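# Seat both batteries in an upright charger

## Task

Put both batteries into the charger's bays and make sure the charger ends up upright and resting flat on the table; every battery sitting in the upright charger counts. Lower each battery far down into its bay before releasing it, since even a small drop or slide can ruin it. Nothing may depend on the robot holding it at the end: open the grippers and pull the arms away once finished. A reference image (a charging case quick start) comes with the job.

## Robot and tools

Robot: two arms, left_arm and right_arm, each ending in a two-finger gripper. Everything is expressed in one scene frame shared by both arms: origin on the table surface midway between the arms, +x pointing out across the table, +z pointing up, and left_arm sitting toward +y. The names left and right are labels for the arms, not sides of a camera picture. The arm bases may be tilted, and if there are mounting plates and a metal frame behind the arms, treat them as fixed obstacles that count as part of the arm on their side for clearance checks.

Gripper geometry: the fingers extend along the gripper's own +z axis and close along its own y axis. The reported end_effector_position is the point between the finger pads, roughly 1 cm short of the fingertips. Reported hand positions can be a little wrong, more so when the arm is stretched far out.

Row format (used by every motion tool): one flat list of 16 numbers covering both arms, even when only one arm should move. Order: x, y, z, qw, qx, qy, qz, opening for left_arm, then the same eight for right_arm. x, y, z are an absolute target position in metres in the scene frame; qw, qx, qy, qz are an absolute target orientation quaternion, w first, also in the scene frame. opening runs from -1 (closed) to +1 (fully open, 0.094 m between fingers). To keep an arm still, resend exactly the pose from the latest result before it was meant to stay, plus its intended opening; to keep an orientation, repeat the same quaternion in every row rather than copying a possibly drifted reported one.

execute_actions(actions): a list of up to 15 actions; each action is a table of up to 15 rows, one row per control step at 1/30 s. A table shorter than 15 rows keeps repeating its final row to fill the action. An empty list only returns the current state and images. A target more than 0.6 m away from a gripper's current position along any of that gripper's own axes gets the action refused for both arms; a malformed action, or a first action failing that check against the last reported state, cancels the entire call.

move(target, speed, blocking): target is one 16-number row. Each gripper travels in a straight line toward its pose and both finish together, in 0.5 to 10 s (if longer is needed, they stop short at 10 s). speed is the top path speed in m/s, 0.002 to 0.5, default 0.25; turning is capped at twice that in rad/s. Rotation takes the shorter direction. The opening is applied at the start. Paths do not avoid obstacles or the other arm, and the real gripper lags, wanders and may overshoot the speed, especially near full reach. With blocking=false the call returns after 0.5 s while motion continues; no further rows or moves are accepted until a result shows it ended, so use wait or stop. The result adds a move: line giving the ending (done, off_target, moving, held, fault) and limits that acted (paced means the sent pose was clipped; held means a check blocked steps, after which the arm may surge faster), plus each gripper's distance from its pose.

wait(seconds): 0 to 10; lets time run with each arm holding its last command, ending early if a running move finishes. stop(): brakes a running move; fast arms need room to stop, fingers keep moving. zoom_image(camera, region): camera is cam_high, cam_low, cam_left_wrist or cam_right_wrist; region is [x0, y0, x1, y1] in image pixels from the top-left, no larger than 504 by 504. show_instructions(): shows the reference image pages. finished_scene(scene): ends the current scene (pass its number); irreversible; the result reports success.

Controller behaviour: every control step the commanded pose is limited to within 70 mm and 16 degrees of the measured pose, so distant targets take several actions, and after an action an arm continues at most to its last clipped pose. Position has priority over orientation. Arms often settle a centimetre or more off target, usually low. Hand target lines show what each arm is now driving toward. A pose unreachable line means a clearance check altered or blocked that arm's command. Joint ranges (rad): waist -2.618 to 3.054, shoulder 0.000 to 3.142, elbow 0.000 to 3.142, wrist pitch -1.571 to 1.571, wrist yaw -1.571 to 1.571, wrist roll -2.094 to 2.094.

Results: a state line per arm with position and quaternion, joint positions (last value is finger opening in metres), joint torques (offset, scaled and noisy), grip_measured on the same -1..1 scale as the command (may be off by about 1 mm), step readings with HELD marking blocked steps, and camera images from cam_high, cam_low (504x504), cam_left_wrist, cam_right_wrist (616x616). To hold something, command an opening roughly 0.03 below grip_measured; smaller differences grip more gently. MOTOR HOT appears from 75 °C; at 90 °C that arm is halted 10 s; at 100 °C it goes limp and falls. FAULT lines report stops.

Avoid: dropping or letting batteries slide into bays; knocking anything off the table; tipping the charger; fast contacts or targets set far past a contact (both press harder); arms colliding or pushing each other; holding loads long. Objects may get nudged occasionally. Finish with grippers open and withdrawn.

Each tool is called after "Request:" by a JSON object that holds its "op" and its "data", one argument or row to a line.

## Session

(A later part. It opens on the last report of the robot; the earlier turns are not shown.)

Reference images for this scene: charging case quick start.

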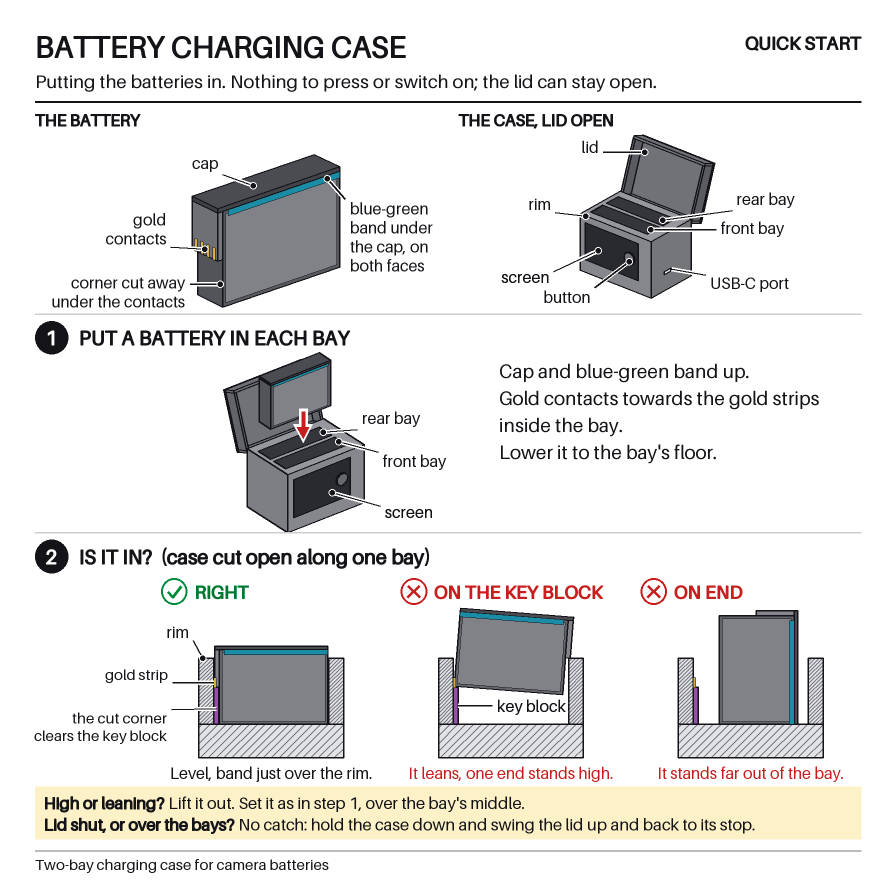

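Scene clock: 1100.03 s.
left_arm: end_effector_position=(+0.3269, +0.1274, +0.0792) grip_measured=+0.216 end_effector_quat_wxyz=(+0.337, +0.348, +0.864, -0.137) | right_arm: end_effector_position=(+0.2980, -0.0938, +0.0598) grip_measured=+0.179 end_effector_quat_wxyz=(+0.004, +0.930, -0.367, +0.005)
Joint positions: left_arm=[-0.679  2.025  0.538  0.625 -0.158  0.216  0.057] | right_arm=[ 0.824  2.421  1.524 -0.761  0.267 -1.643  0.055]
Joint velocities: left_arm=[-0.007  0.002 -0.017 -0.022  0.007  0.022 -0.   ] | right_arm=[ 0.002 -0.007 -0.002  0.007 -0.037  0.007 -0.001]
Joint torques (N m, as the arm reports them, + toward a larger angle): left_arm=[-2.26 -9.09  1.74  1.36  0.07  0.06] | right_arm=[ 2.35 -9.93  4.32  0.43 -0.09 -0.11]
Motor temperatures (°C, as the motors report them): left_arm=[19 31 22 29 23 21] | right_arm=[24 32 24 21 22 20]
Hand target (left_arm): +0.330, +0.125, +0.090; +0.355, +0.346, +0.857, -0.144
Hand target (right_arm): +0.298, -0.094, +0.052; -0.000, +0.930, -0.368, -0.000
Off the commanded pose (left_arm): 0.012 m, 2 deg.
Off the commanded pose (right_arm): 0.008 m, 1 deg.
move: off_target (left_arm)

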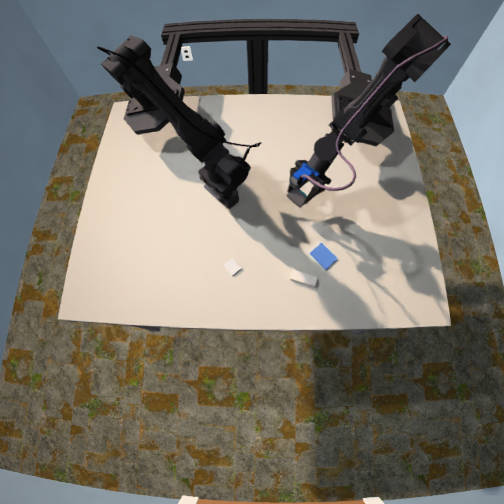

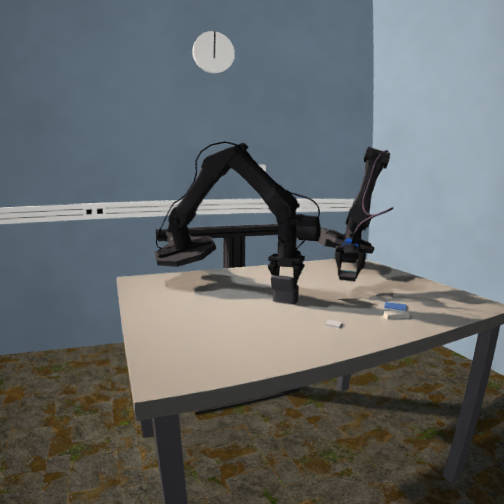

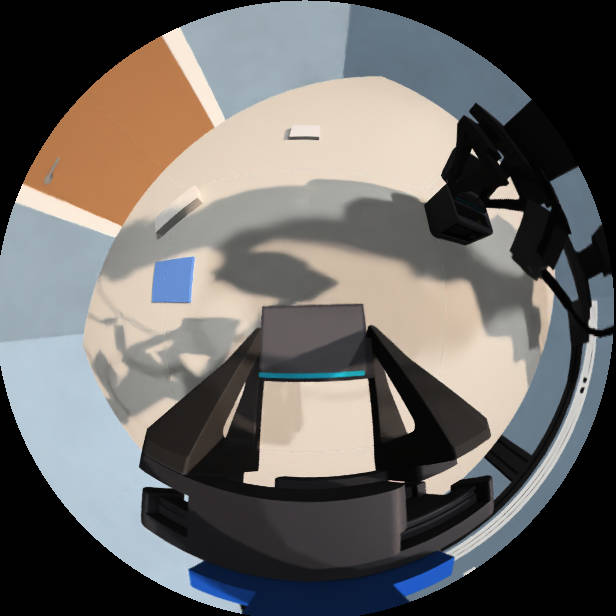

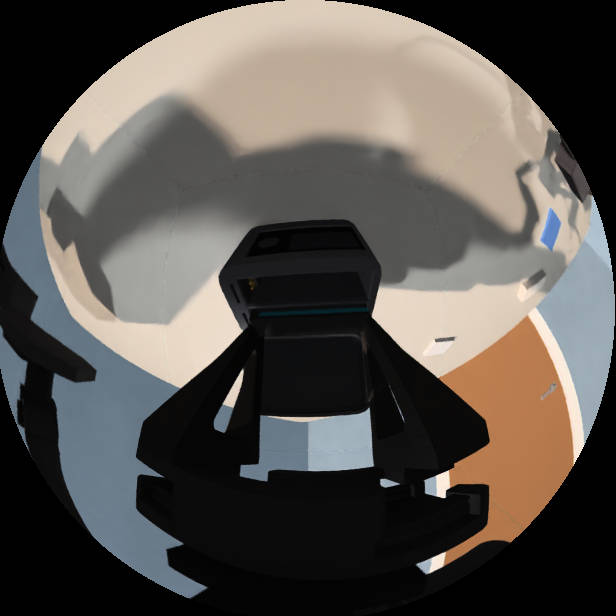

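Request:
{"op": "execute_actions", "data": {
  "actions": [
    [[0.33,0.125,0.09,0.355,0.346,0.857,-0.144,0.18,0.298,-0.094,0.056,0,0.930,-0.3677,0,0.17]],
    [[0.33,0.125,0.09,0.355,0.346,0.857,-0.144,0.18,0.298,-0.094,0.056,0,0.930,-0.3677,0,0.18]],
    [[0.33,0.125,0.09,0.355,0.346,0.857,-0.144,0.18,0.298,-0.094,0.056,0,0.930,-0.3677,0,0.19]],
    [[0.33,0.125,0.09,0.355,0.346,0.857,-0.144,0.18,0.298,-0.094,0.056,0,0.930,-0.3677,0,0.21]],
    [[0.33,0.125,0.09,0.355,0.346,0.857,-0.144,0.18,0.298,-0.094,0.058,0,0.930,-0.3677,0,0.3]]
  ]
}}

Request:
{"op": "zoom_image", "data": {
  "camera": "cam_right_wrist",
  "region": [210, 180, 410, 350]
}}

Scene clock: 1106.33 s.
left_arm: end_effector_position=(+0.3269, +0.1274, +0.0792) grip_measured=+0.216 end_effector_quat_wxyz=(+0.337, +0.348, +0.864, -0.137) | right_arm: end_effector_position=(+0.2984, -0.0935, +0.0598) grip_measured=+0.298 end_effector_quat_wxyz=(+0.003, +0.930, -0.367, +0.005)
Joint positions: left_arm=[-0.679  2.025  0.538  0.626 -0.158  0.216  0.057] | right_arm=[ 0.824  2.421  1.524 -0.759  0.267 -1.643  0.061]
Joint velocities: left_arm=[ 0.002  0.017  0.002  0.037 -0.007 -0.007  0.   ] | right_arm=[ 0.007  0.007 -0.007 -0.051  0.037 -0.022 -0.   ]
Joint torques (N m, as the arm reports them, + toward a larger angle): left_arm=[-2.28 -9.19  1.96  1.34  0.11  0.07] | right_arm=[  2.63 -10.93   5.01   0.24  -0.12  -0.06]
Motor temperatures (°C, as the motors report them): left_arm=[19 31 22 29 23 21] | right_arm=[24 32 24 21 22 20]
Hand target (left_arm): +0.330, +0.125, +0.090; +0.355, +0.346, +0.857, -0.144
Hand target (right_arm): +0.298, -0.094, +0.058; +0.000, +0.930, -0.368, -0.000
Off the commanded pose (left_arm): 0.011 m, 2 deg.
Off the commanded pose (right_arm): 0.002 m, 1 deg.
Step readings (end_effector_position; steps 1 to 15: 1st action; 16 to 30: 2nd action; 31 to 45: 3rd action; 46 to 60: 4th action; 61 to 75: 5th action):
0: left_arm (+0.3269, +0.1274, +0.0792) | right_arm (+0.2980, -0.0938, +0.0598)
1: left_arm (+0.3269, +0.1274, +0.0792) | right_arm (+0.2980, -0.0938, +0.0598)
2: left_arm (+0.3269, +0.1274, +0.0792) | right_arm (+0.2980, -0.0938, +0.0598)
4: left_arm (+0.3269, +0.1274, +0.0792) | right_arm (+0.2980, -0.0938, +0.0598)
8: left_arm (+0.3269, +0.1274, +0.0792) | right_arm (+0.2980, -0.0938, +0.0598)
15: left_arm (+0.3269, +0.1274, +0.0792) | right_arm (+0.2980, -0.0938, +0.0598)
16: left_arm (+0.3269, +0.1274, +0.0792) | right_arm (+0.2980, -0.0938, +0.0598)
17: left_arm (+0.3269, +0.1274, +0.0792) | right_arm (+0.2980, -0.0938, +0.0598)
19: left_arm (+0.3269, +0.1274, +0.0792) | right_arm (+0.2980, -0.0938, +0.0598)
23: left_arm (+0.3269, +0.1274, +0.0792) | right_arm (+0.2980, -0.0938, +0.0598)
30: left_arm (+0.3269, +0.1274, +0.0792) | right_arm (+0.2980, -0.0938, +0.0598)
31: left_arm (+0.3269, +0.1274, +0.0792) | right_arm (+0.2980, -0.0938, +0.0598)
32: left_arm (+0.3269, +0.1274, +0.0792) | right_arm (+0.2980, -0.0938, +0.0598)
34: left_arm (+0.3269, +0.1274, +0.0792) | right_arm (+0.2980, -0.0938, +0.0598)
38: left_arm (+0.3269, +0.1274, +0.0792) | right_arm (+0.2980, -0.0938, +0.0598)
45: left_arm (+0.3269, +0.1274, +0.0792) | right_arm (+0.2980, -0.0938, +0.0598)
46: left_arm (+0.3269, +0.1274, +0.0792) | right_arm (+0.2980, -0.0938, +0.0598)
47: left_arm (+0.3269, +0.1274, +0.0792) | right_arm (+0.2980, -0.0938, +0.0598)
49: left_arm (+0.3269, +0.1274, +0.0792) | right_arm (+0.2980, -0.0938, +0.0598)
53: left_arm (+0.3269, +0.1274, +0.0792) | right_arm (+0.2980, -0.0938, +0.0598)
60: left_arm (+0.3269, +0.1274, +0.0792) | right_arm (+0.2980, -0.0938, +0.0598)
61: left_arm (+0.3269, +0.1274, +0.0792) | right_arm (+0.2980, -0.0938, +0.0598)
62: left_arm (+0.3269, +0.1274, +0.0792) | right_arm (+0.2983, -0.0936, +0.0598)
64: left_arm (+0.3269, +0.1274, +0.0792) | right_arm (+0.2984, -0.0935, +0.0598)
68: left_arm (+0.3269, +0.1274, +0.0792) | right_arm (+0.2984, -0.0935, +0.0598)
75: end_effector_position above

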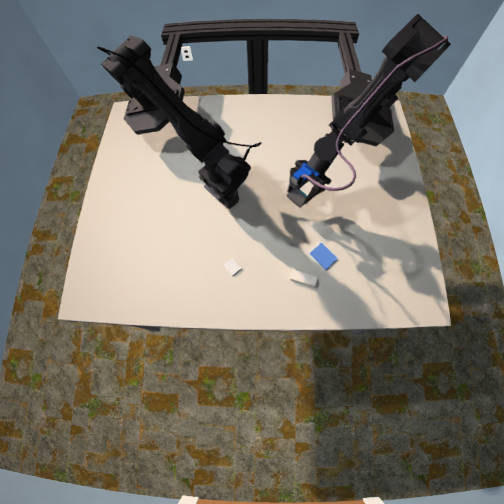

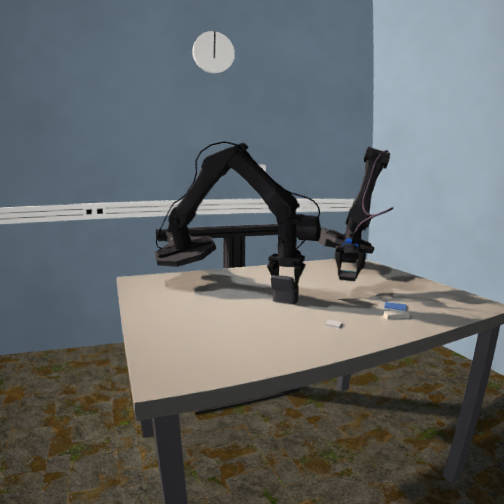

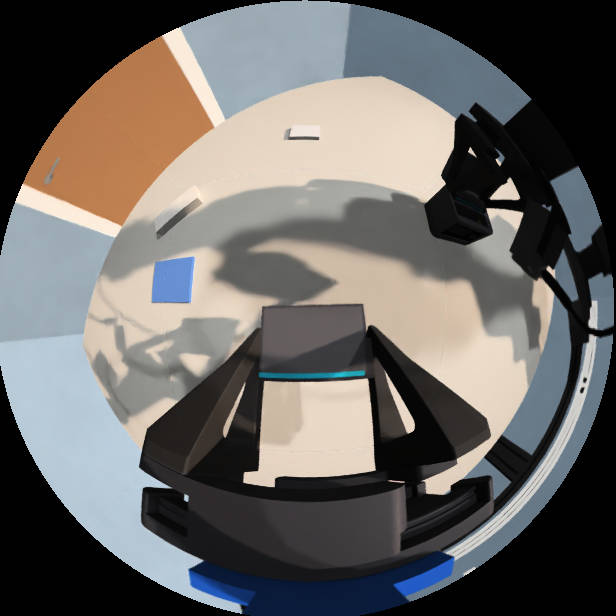

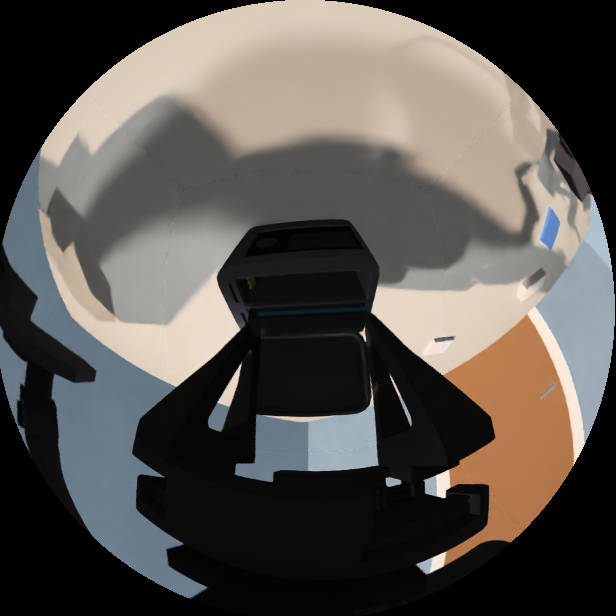

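Region (210, 180, 410, 350) of cam_right_wrist's 616x616 image, scaled by 2.520, with more detail than that image has; it fills the top 428 rows of this view, and the rest is white.

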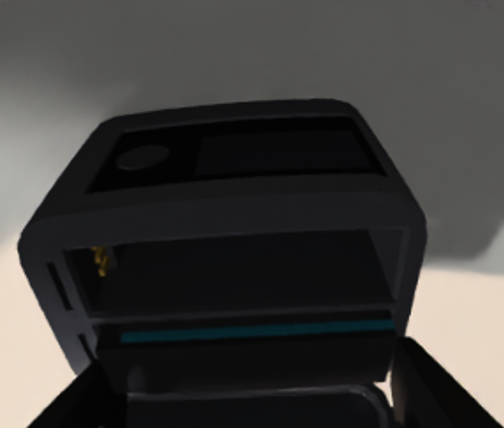

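Request:
{"op": "move", "data": {
  "target": [0.33,0.125,0.10,0.355,0.346,0.857,-0.144,0.18, 0.2995,-0.092,0.09,0,0.930,-0.3677,0,0.4],
  "speed": 0.06
}}

Request:
{"op": "move", "data": {
  "target": [0.27,0.10,0.11,0.1,0.45,0.84,0.0,0.18, 0.27,-0.16,0.135,0,0.90,-0.43,0,0.5],
  "speed": 0.2
}}

Request:
{"op": "move", "data": {
  "target": [0.15,0.022,0.078,-0.196,0.550,0.800,0.135,0.18, 0.20,-0.24,0.12,0,0.843,-0.537,0,0.5],
  "speed": 0.3
}}

Scene clock: 1112.83 s.
left_arm: end_effector_position=(+0.3317, +0.1279, +0.0922) grip_measured=+0.216 end_effector_quat_wxyz=(+0.347, +0.344, +0.861, -0.140) | right_arm: end_effector_position=(+0.2936, -0.1017, +0.0703) grip_measured=+0.398 end_effector_quat_wxyz=(+0.020, +0.931, -0.366, -0.003)
Joint positions: left_arm=[-0.679  1.975  0.538  0.597 -0.158  0.216  0.057] | right_arm=[ 0.824  2.402  1.538 -0.833  0.267 -1.635  0.066]
Joint velocities: left_arm=[-0.012  0.012 -0.017 -0.081 -0.022 -0.037 -0.001] | right_arm=[-0.017 -0.007 -0.007  0.022 -0.022  0.037  0.   ]
Joint torques (N m, as the arm reports them, + toward a larger angle): left_arm=[-3.04 -8.81  2.19  1.17  0.05  0.  ] | right_arm=[  4.33 -13.4    8.5   -0.14  -0.12   0.05]
Motor temperatures (°C, as the motors report them): left_arm=[19 31 22 29 23 21] | right_arm=[24 32 24 21 22 20]
Hand target (left_arm): +0.330, +0.125, +0.100; +0.355, +0.346, +0.857, -0.144
Hand target (right_arm): +0.299, -0.092, +0.090; -0.000, +0.930, -0.368, +0.000
Off the commanded pose (left_arm): 0.009 m, 1 deg.
Off the commanded pose (right_arm): 0.023 m, 2 deg.
move: off_target (right_arm)

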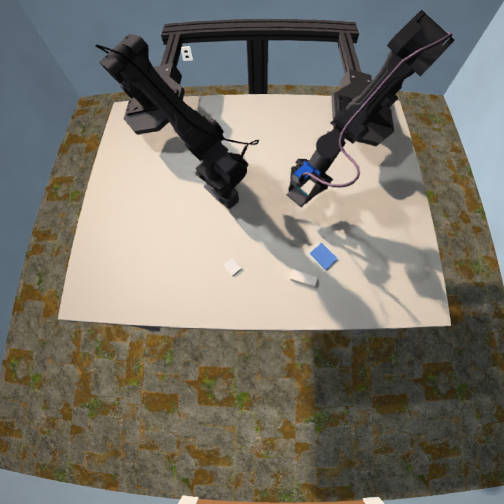

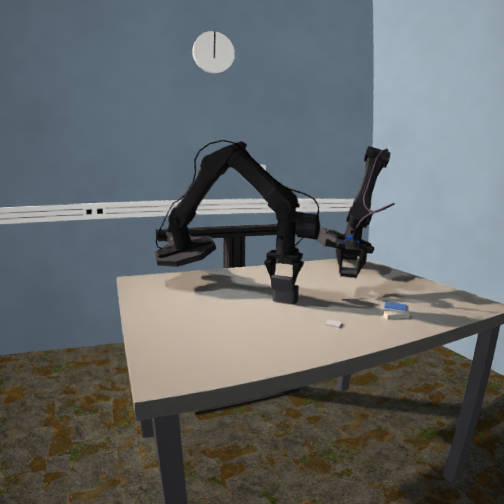

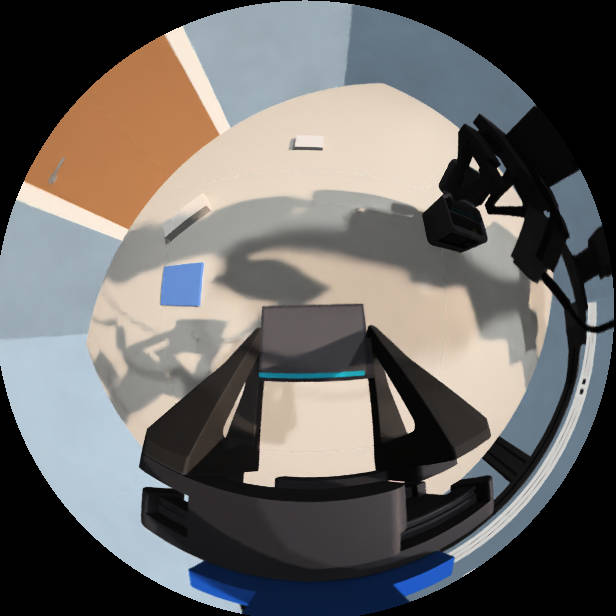

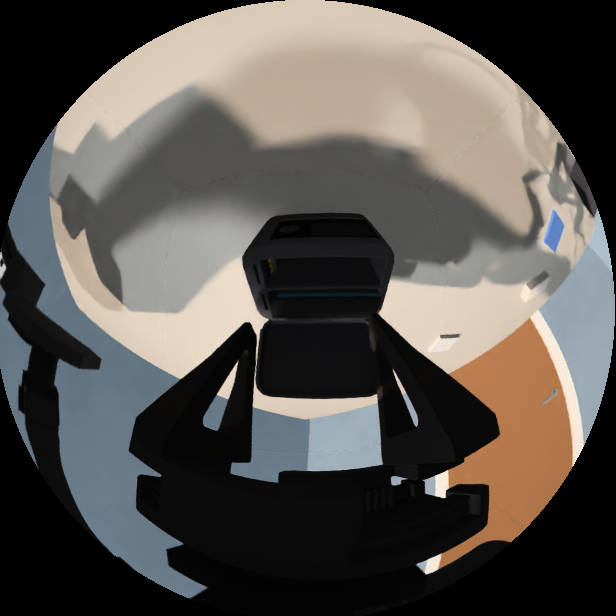

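Scene clock: 1115.03 s.
left_arm: end_effector_position=(+0.2640, +0.1097, +0.1008) grip_measured=+0.216 end_effector_quat_wxyz=(+0.092, +0.469, +0.879, +0.005) | right_arm: end_effector_position=(+0.2736, -0.1547, +0.1281) grip_measured=+0.498 end_effector_quat_wxyz=(+0.001, +0.905, -0.426, +0.005)
Joint positions: left_arm=[-0.941  2.059  1.048 -0.508 -0.337  0.041  0.057] | right_arm=[ 0.795  2.082  1.29  -0.856  0.268 -1.545  0.07 ]
Joint velocities: left_arm=[-0.017  0.002 -0.012 -0.066  0.022 -0.066  0.001] | right_arm=[ 0.017  0.002  0.022 -0.081 -0.022 -0.007 -0.001]
Joint torques (N m, as the arm reports them, + toward a larger angle): left_arm=[-3.32 -8.09  5.75  0.32 -0.13 -0.06] | right_arm=[  2.41 -11.19   4.64  -0.03  -0.06   0.06]
Motor temperatures (°C, as the motors report them): left_arm=[19 31 22 29 23 21] | right_arm=[24 33 24 21 22 20]
Hand target (left_arm): +0.269, +0.100, +0.109; +0.106, +0.468, +0.877, +0.003
Hand target (right_arm): +0.270, -0.159, +0.135; -0.000, +0.902, -0.431, -0.000
Off the commanded pose (left_arm): 0.015 m, 2 deg.
Off the commanded pose (right_arm): 0.009 m, 1 deg.
move: off_target (left_arm)

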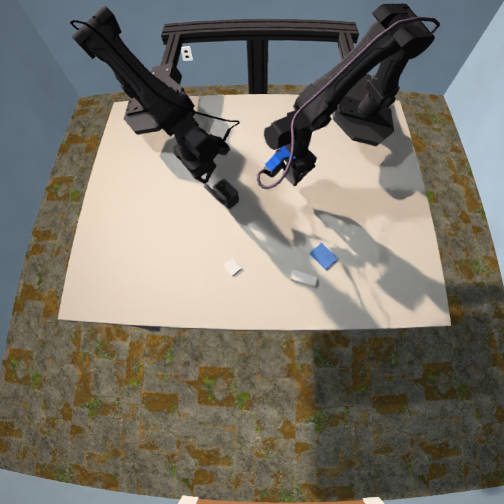

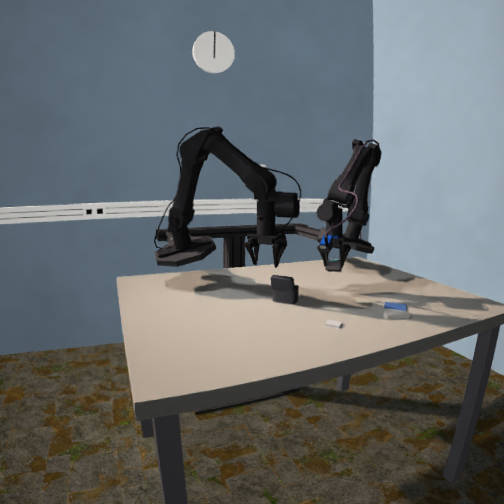

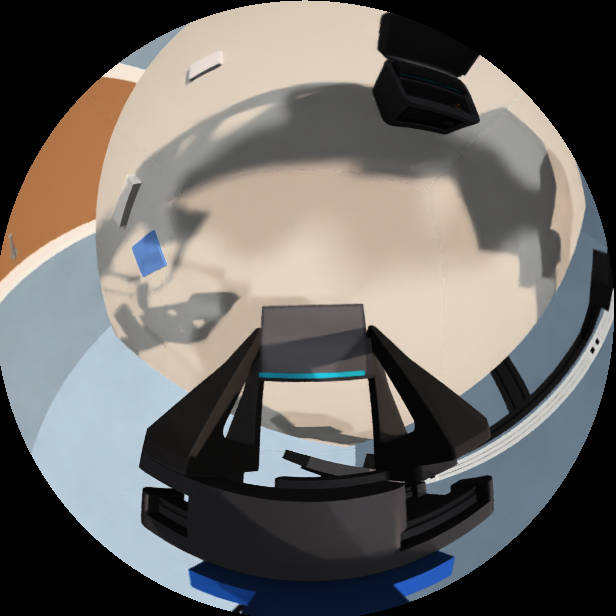

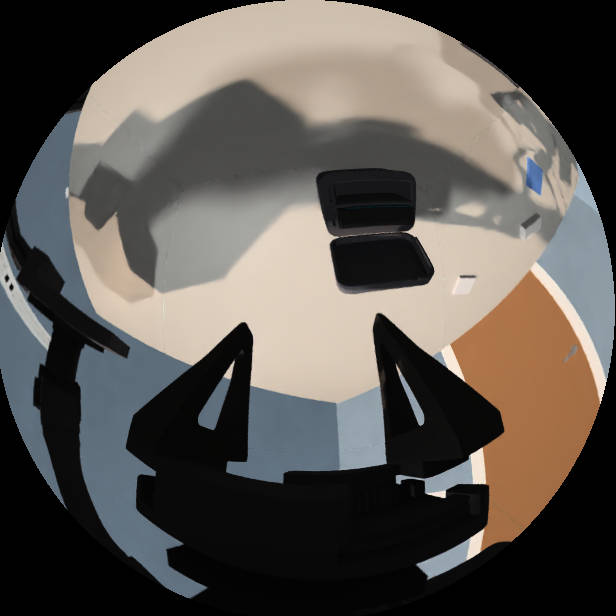

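Scene clock: 1116.97 s.
left_arm: end_effector_position=(+0.1487, +0.0307, +0.0660) grip_measured=+0.216 end_effector_quat_wxyz=(-0.199, +0.550, +0.798, +0.145) | right_arm: end_effector_position=(+0.1966, -0.2409, +0.1172) grip_measured=+0.498 end_effector_quat_wxyz=(+0.016, +0.849, -0.528, -0.003)
Joint positions: left_arm=[-1.227  2.874  2.107 -1.486 -0.157 -0.163  0.057] | right_arm=[ 0.724  1.732  0.801 -0.732  0.268 -1.376  0.07 ]
Joint velocities: left_arm=[-0.012 -0.007 -0.012 -0.037  0.037 -0.007 -0.001] | right_arm=[-0.007  0.002  0.012 -0.007 -0.081 -0.007  0.001]
Joint torques (N m, as the arm reports them, + toward a larger angle): left_arm=[ -3.49 -13.53   5.48  -0.76   0.08  -0.05] | right_arm=[ 1.44 -7.77  4.26  0.22 -0.06  0.05]
Motor temperatures (°C, as the motors report them): left_arm=[19 31 22 28 23 21] | right_arm=[24 32 24 21 22 20]
Hand target (left_arm): +0.147, +0.024, +0.075; -0.194, +0.550, +0.800, +0.139
Hand target (right_arm): +0.200, -0.240, +0.121; -0.000, +0.843, -0.537, -0.001
Off the commanded pose (left_arm): 0.015 m, 1 deg.
Off the commanded pose (right_arm): 0.004 m, 2 deg.
move: off_target (left_arm)

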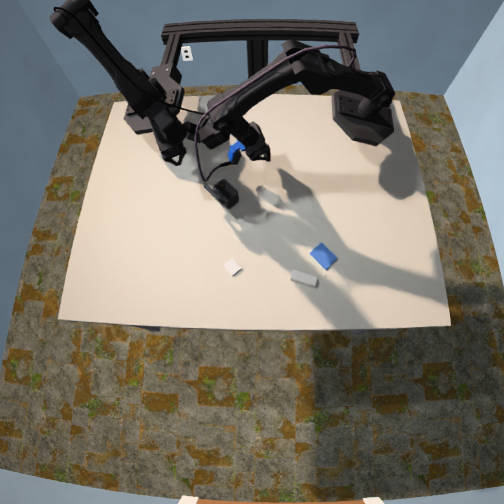

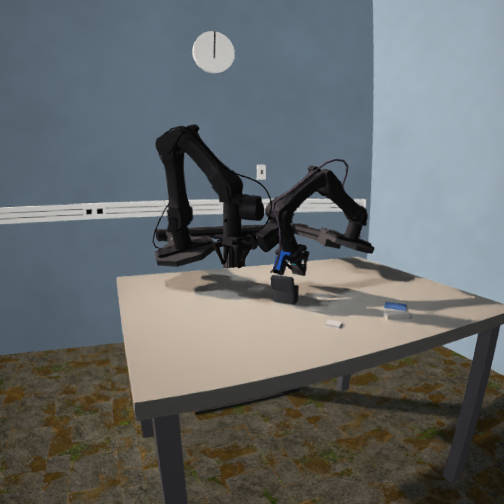

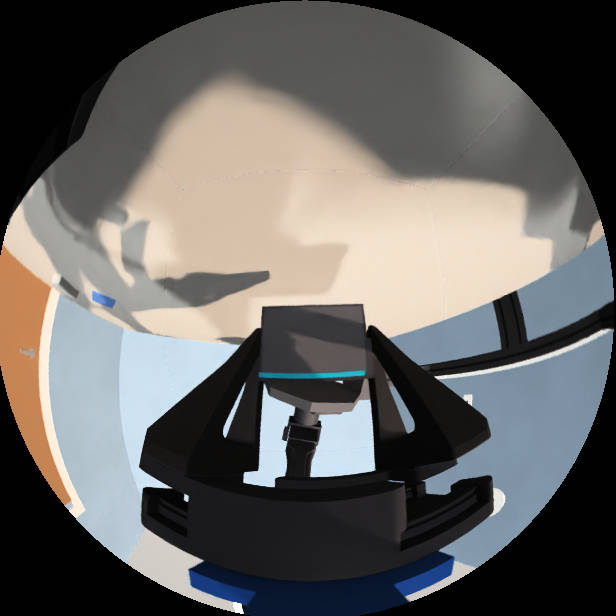

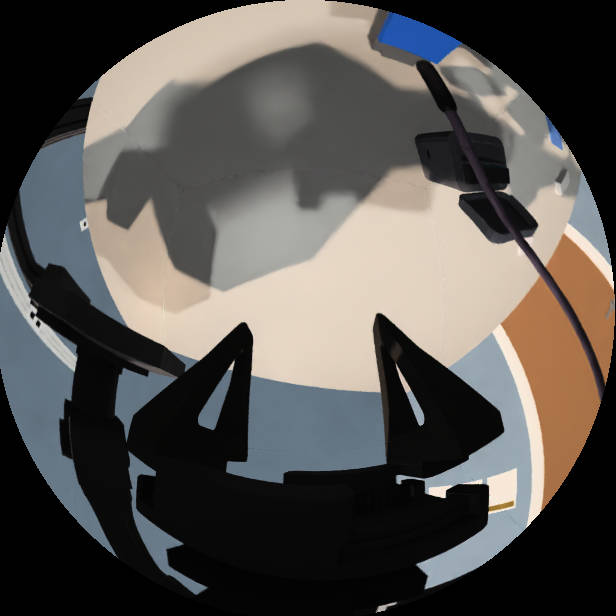

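Request:
{"op": "move", "data": {
  "target": [0.15,0.022,0.03,-0.196,0.550,0.800,0.135,0.18, 0.20,-0.24,0.12,0,0.843,-0.537,0,0.5],
  "speed": 0.05
}}

Scene clock: 1126.47 s.
left_arm: end_effector_position=(+0.1446, +0.0327, +0.0312) grip_measured=+0.216 end_effector_quat_wxyz=(-0.208, +0.551, +0.795, +0.148) | right_arm: end_effector_position=(+0.1978, -0.2528, +0.1144) grip_measured=+0.498 end_effector_quat_wxyz=(+0.032, +0.847, -0.531, +0.014)
Joint positions: left_arm=[-1.216  2.952  2.107 -1.426 -0.157 -0.149  0.057] | right_arm=[ 0.712  1.732  0.789 -0.735  0.314 -1.374  0.07 ]
Joint velocities: left_arm=[-0.007 -0.012  0.002  0.022 -0.007 -0.007 -0.001] | right_arm=[-0.002 -0.002  0.007 -0.007 -0.037 -0.007  0.001]
Joint torques (N m, as the arm reports them, + toward a larger angle): left_arm=[ -2.03 -12.31   5.48  -0.56   0.04   0.06] | right_arm=[ 2.31 -7.57  5.34  0.28 -0.48  0.06]
Motor temperatures (°C, as the motors report them): left_arm=[19 33 22 27 23 21] | right_arm=[24 31 24 21 22 20]
Hand target (left_arm): +0.150, +0.023, +0.030; -0.196, +0.550, +0.800, +0.135
Hand target (right_arm): +0.200, -0.240, +0.120; +0.000, +0.844, -0.537, +0.000
Off the commanded pose (left_arm): 0.012 m, 2 deg.
Off the commanded pose (right_arm): 0.014 m, 4 deg.
move: off_target (left_arm, right_arm)

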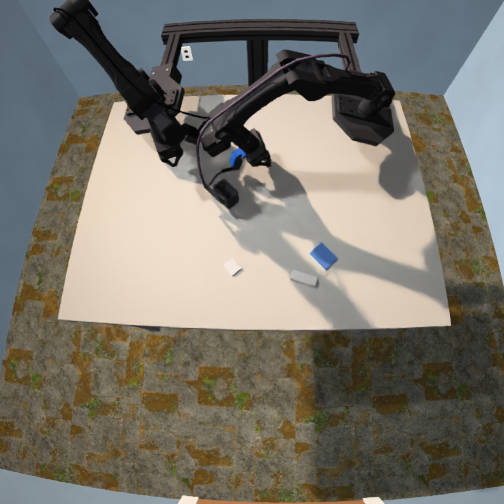

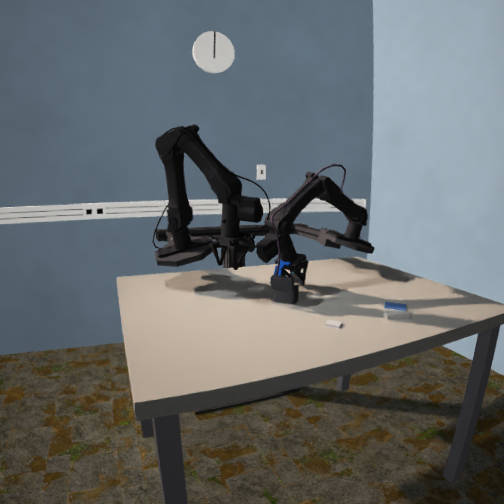

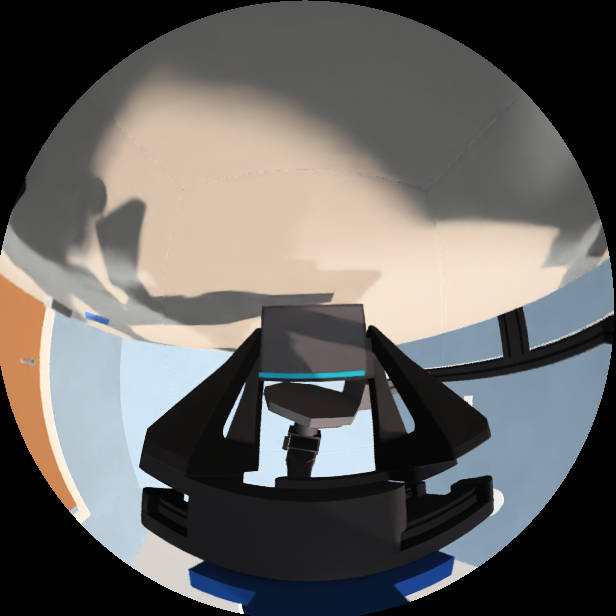

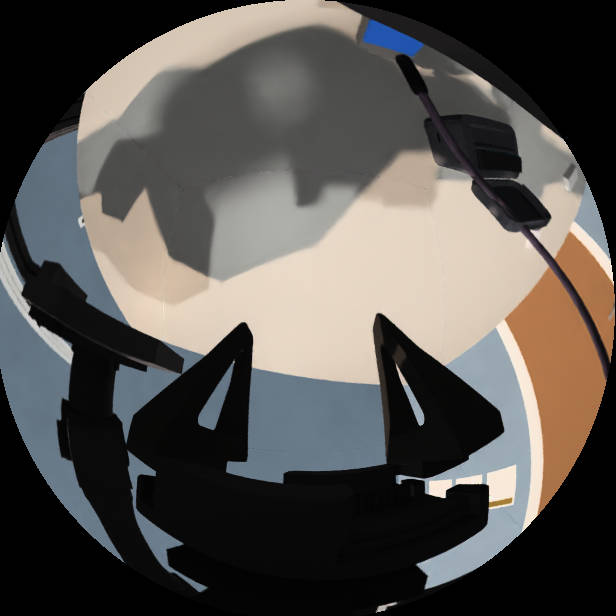

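Request:
{"op": "move", "data": {
  "target": [0.15,0.022,0.03,-0.196,0.550,0.800,0.135,0.18, 0.23,-0.33,0.12,0,0.843,-0.537,0,0.5],
  "speed": 0.2
}}

Request:
{"op": "move", "data": {
  "target": [0.15,0.022,0.018,-0.196,0.550,0.800,0.135,0.18, 0.23,-0.33,0.12,0,0.843,-0.537,0,0.5],
  "speed": 0.015
}}

Scene clock: 1139.80 s.
left_arm: end_effector_position=(+0.1431, +0.0340, +0.0263) grip_measured=+0.216 end_effector_quat_wxyz=(-0.211, +0.551, +0.794, +0.150) | right_arm: end_effector_position=(+0.2249, -0.3300, +0.1150) grip_measured=+0.498 end_effector_quat_wxyz=(+0.015, +0.844, -0.537, -0.008)
Joint positions: left_arm=[-1.216  2.964  2.107 -1.42  -0.157 -0.148  0.057] | right_arm=[ 0.347  1.597  0.766 -0.727  0.274 -1.747  0.07 ]
Joint velocities: left_arm=[-0.007  0.002  0.002 -0.095 -0.037  0.022 -0.001] | right_arm=[ 0.007  0.007  0.022 -0.037 -0.007 -0.051 -0.001]
Joint torques (N m, as the arm reports them, + toward a larger angle): left_arm=[ -2.05 -13.46   5.6   -0.62   0.02   0.09] | right_arm=[ 1.35 -7.25  5.14  0.19 -0.12 -0.08]
Motor temperatures (°C, as the motors report them): left_arm=[19 33 23 26 23 21] | right_arm=[24 31 24 21 22 20]
Hand target (left_arm): +0.150, +0.022, +0.030; -0.196, +0.550, +0.800, +0.135
Hand target (right_arm): +0.229, -0.328, +0.120; -0.003, +0.843, -0.537, -0.003
Off the commanded pose (left_arm): 0.014 m, 3 deg.
Off the commanded pose (right_arm): 0.007 m, 2 deg.
move: off_target (left_arm)

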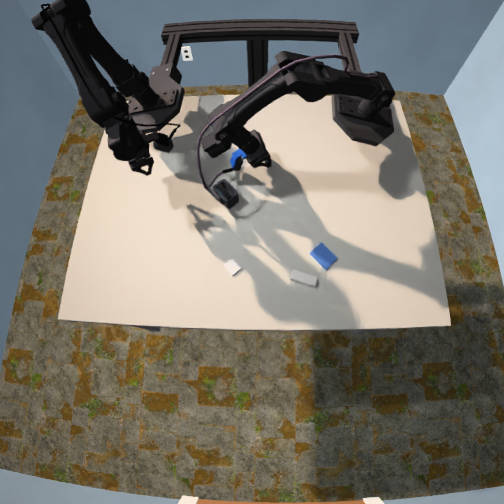

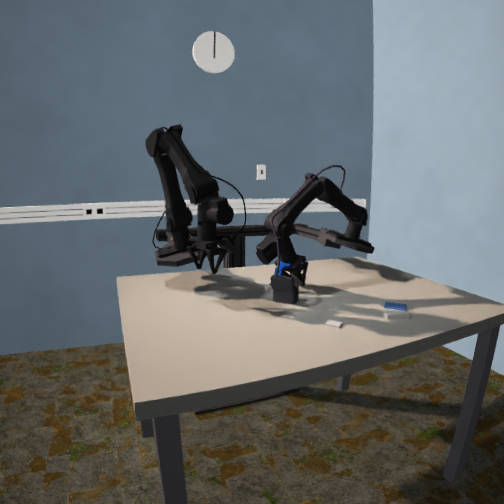

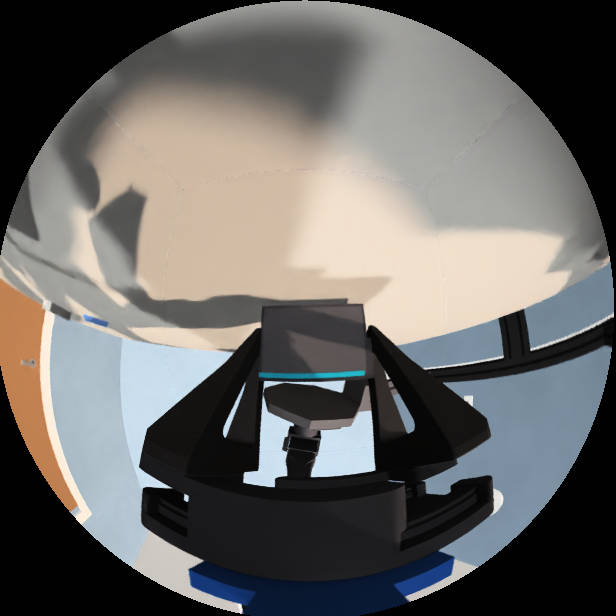

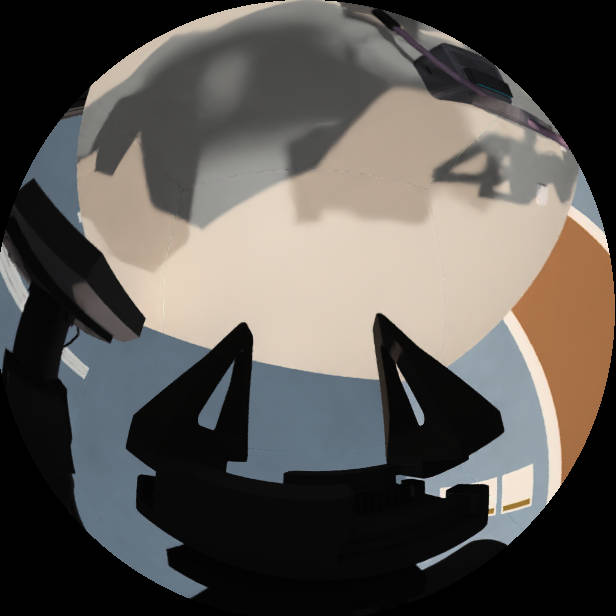

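Scene clock: 1141.47 s.
left_arm: end_effector_position=(+0.1431, +0.0346, +0.0213) grip_measured=+0.216 end_effector_quat_wxyz=(-0.213, +0.550, +0.793, +0.151) | right_arm: end_effector_position=(+0.2249, -0.3300, +0.1150) grip_measured=+0.498 end_effector_quat_wxyz=(+0.015, +0.845, -0.535, -0.008)
Joint positions: left_arm=[-1.212  2.981  2.117 -1.42  -0.157 -0.147  0.057] | right_arm=[ 0.347  1.597  0.766 -0.727  0.274 -1.752  0.07 ]
Joint velocities: left_arm=[-0.012 -0.002  0.017  0.095 -0.037 -0.007 -0.   ] | right_arm=[ 0.012 -0.012 -0.012 -0.022 -0.022  0.037 -0.001]
Joint torques (N m, as the arm reports them, + toward a larger angle): left_arm=[ -1.95 -12.67   5.22  -0.43   0.     0.09] | right_arm=[ 1.24 -7.2   5.27  0.18 -0.05 -0.08]
Motor temperatures (°C, as the motors report them): left_arm=[19 33 23 26 23 21] | right_arm=[24 31 24 21 22 20]
Hand target (left_arm): +0.150, +0.022, +0.018; -0.196, +0.550, +0.800, +0.135
Hand target (right_arm): +0.230, -0.330, +0.120; +0.000, +0.843, -0.537, +0.000
Off the commanded pose (left_arm): 0.015 m, 3 deg.
Off the commanded pose (right_arm): 0.007 m, 2 deg.
move: off_target (left_arm)

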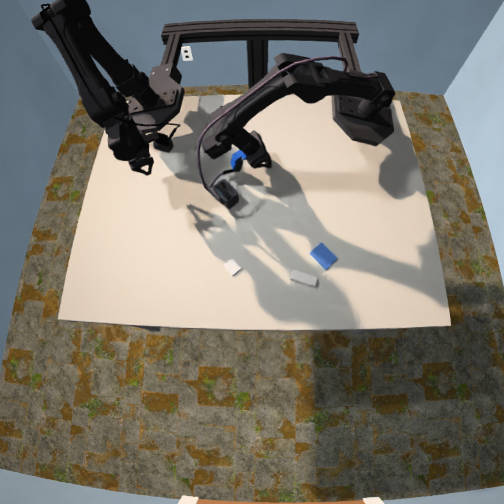

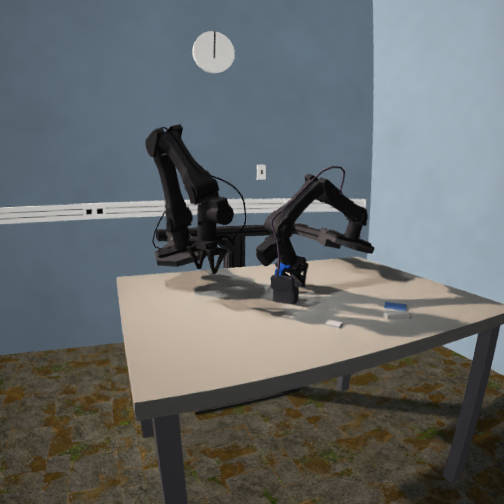

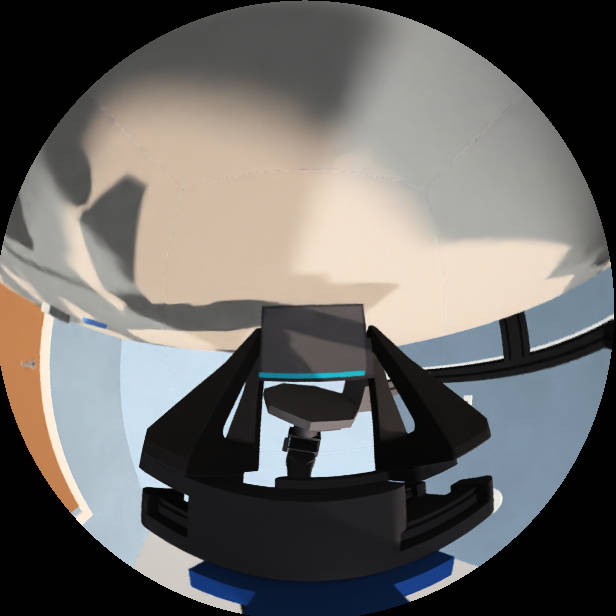

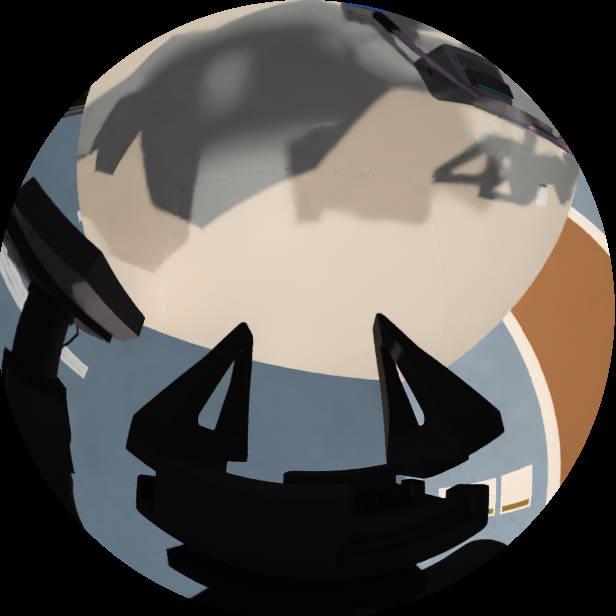

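Request:
{"op": "execute_actions", "data": {
  "actions": []
}}

Scene clock: 1154.63 s.
left_arm: end_effector_position=(+0.1432, +0.0346, +0.0214) grip_measured=+0.216 end_effector_quat_wxyz=(-0.213, +0.550, +0.793, +0.151) | right_arm: end_effector_position=(+0.2249, -0.3300, +0.1150) grip_measured=+0.498 end_effector_quat_wxyz=(+0.015, +0.845, -0.534, -0.008)
Joint positions: left_arm=[-1.212  2.981  2.118 -1.42  -0.157 -0.147  0.057] | right_arm=[ 0.347  1.597  0.766 -0.727  0.274 -1.752  0.07 ]
Joint velocities: left_arm=[-0.012 -0.012 -0.012  0.022 -0.007 -0.007 -0.003] | right_arm=[ 0.002  0.002  0.002  0.022  0.037 -0.022  0.   ]
Joint torques (N m, as the arm reports them, + toward a larger angle): left_arm=[ -1.9  -12.73   5.2   -0.47  -0.01   0.13] | right_arm=[ 1.28 -7.28  5.31  0.19 -0.1  -0.08]
Motor temperatures (°C, as the motors report them): left_arm=[19 34 23 26 23 21] | right_arm=[24 30 24 21 22 20]
Hand target (left_arm): +0.150, +0.022, +0.019; -0.196, +0.550, +0.800, +0.135
Hand target (right_arm): +0.230, -0.330, +0.120; +0.000, +0.843, -0.537, +0.000
Off the commanded pose (left_arm): 0.015 m, 3 deg.
Off the commanded pose (right_arm): 0.007 m, 2 deg.

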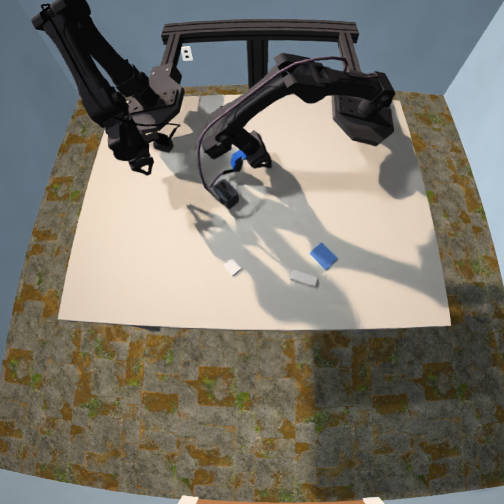

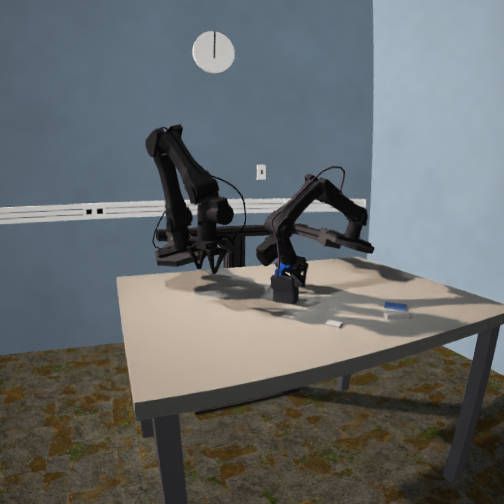

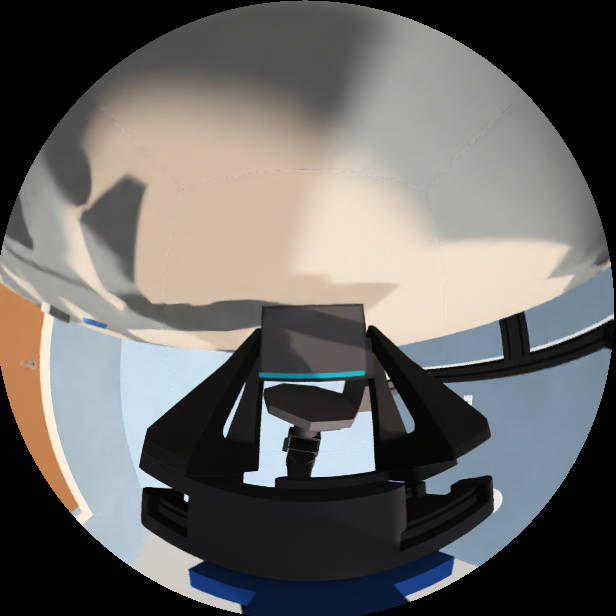

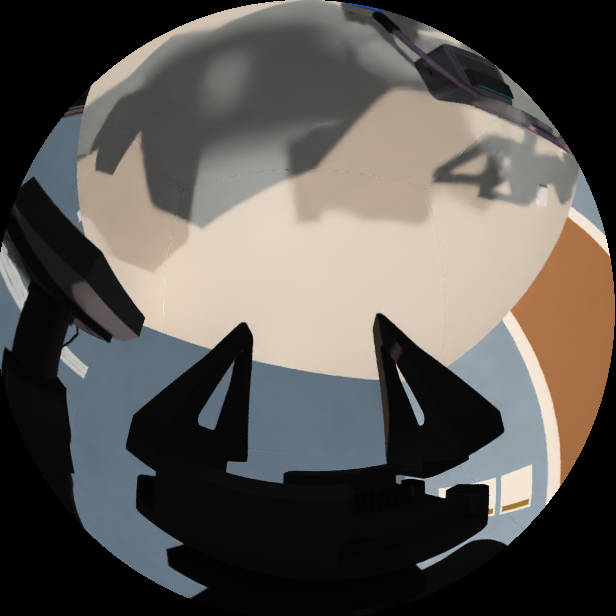

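Request:
{"op": "zoom_image", "data": {
  "camera": "cam_low",
  "region": [230,230,350,320]
}}

Request:
{"op": "zoom_image", "data": {
  "camera": "cam_right_wrist",
  "region": [380,10,600,170]
}}

Request:
{"op": "zoom_image", "data": {
  "camera": "cam_high",
  "region": [170,110,300,230]
}}

Region (230, 230, 350, 320) of cam_low's 504x504 image, scaled by 4.200, with more detail than that image has; it fills the top 378 rows of this view, and the rest is white.

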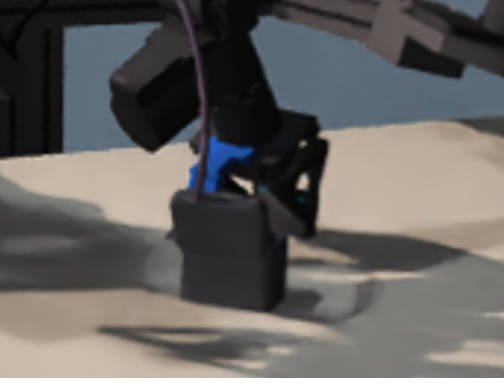

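Region (380, 10, 600, 170) of cam_right_wrist's 616x616 image, scaled by 2.291, with more detail than that image has; it fills the top 367 rows of this view, and the rest is white.

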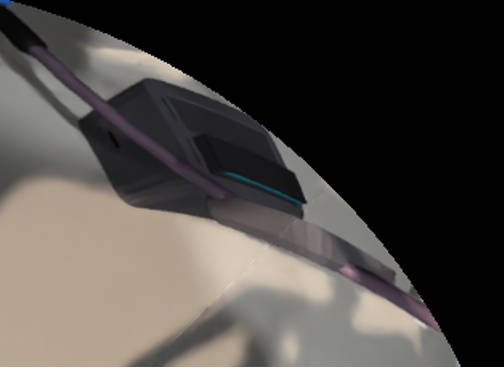

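Region (170, 110, 300, 230) of cam_high's 504x504 image, scaled by 3.877, with more detail than that image has; it fills the top 465 rows of this view, and the rest is white.

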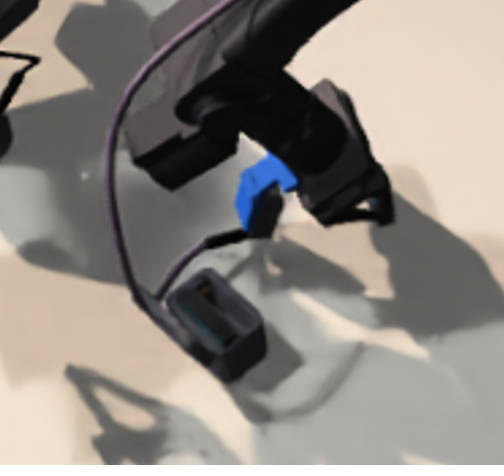

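Request:
{"op": "zoom_image", "data": {
  "camera": "cam_left_wrist",
  "region": [200,250,440,420]
}}

Region (200, 250, 440, 420) of cam_left_wrist's 616x616 image, scaled by 2.100, with more detail than that image has; it fills the top 357 rows of this view, and the rest is white.

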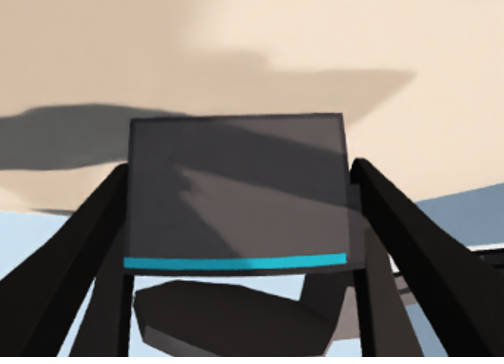

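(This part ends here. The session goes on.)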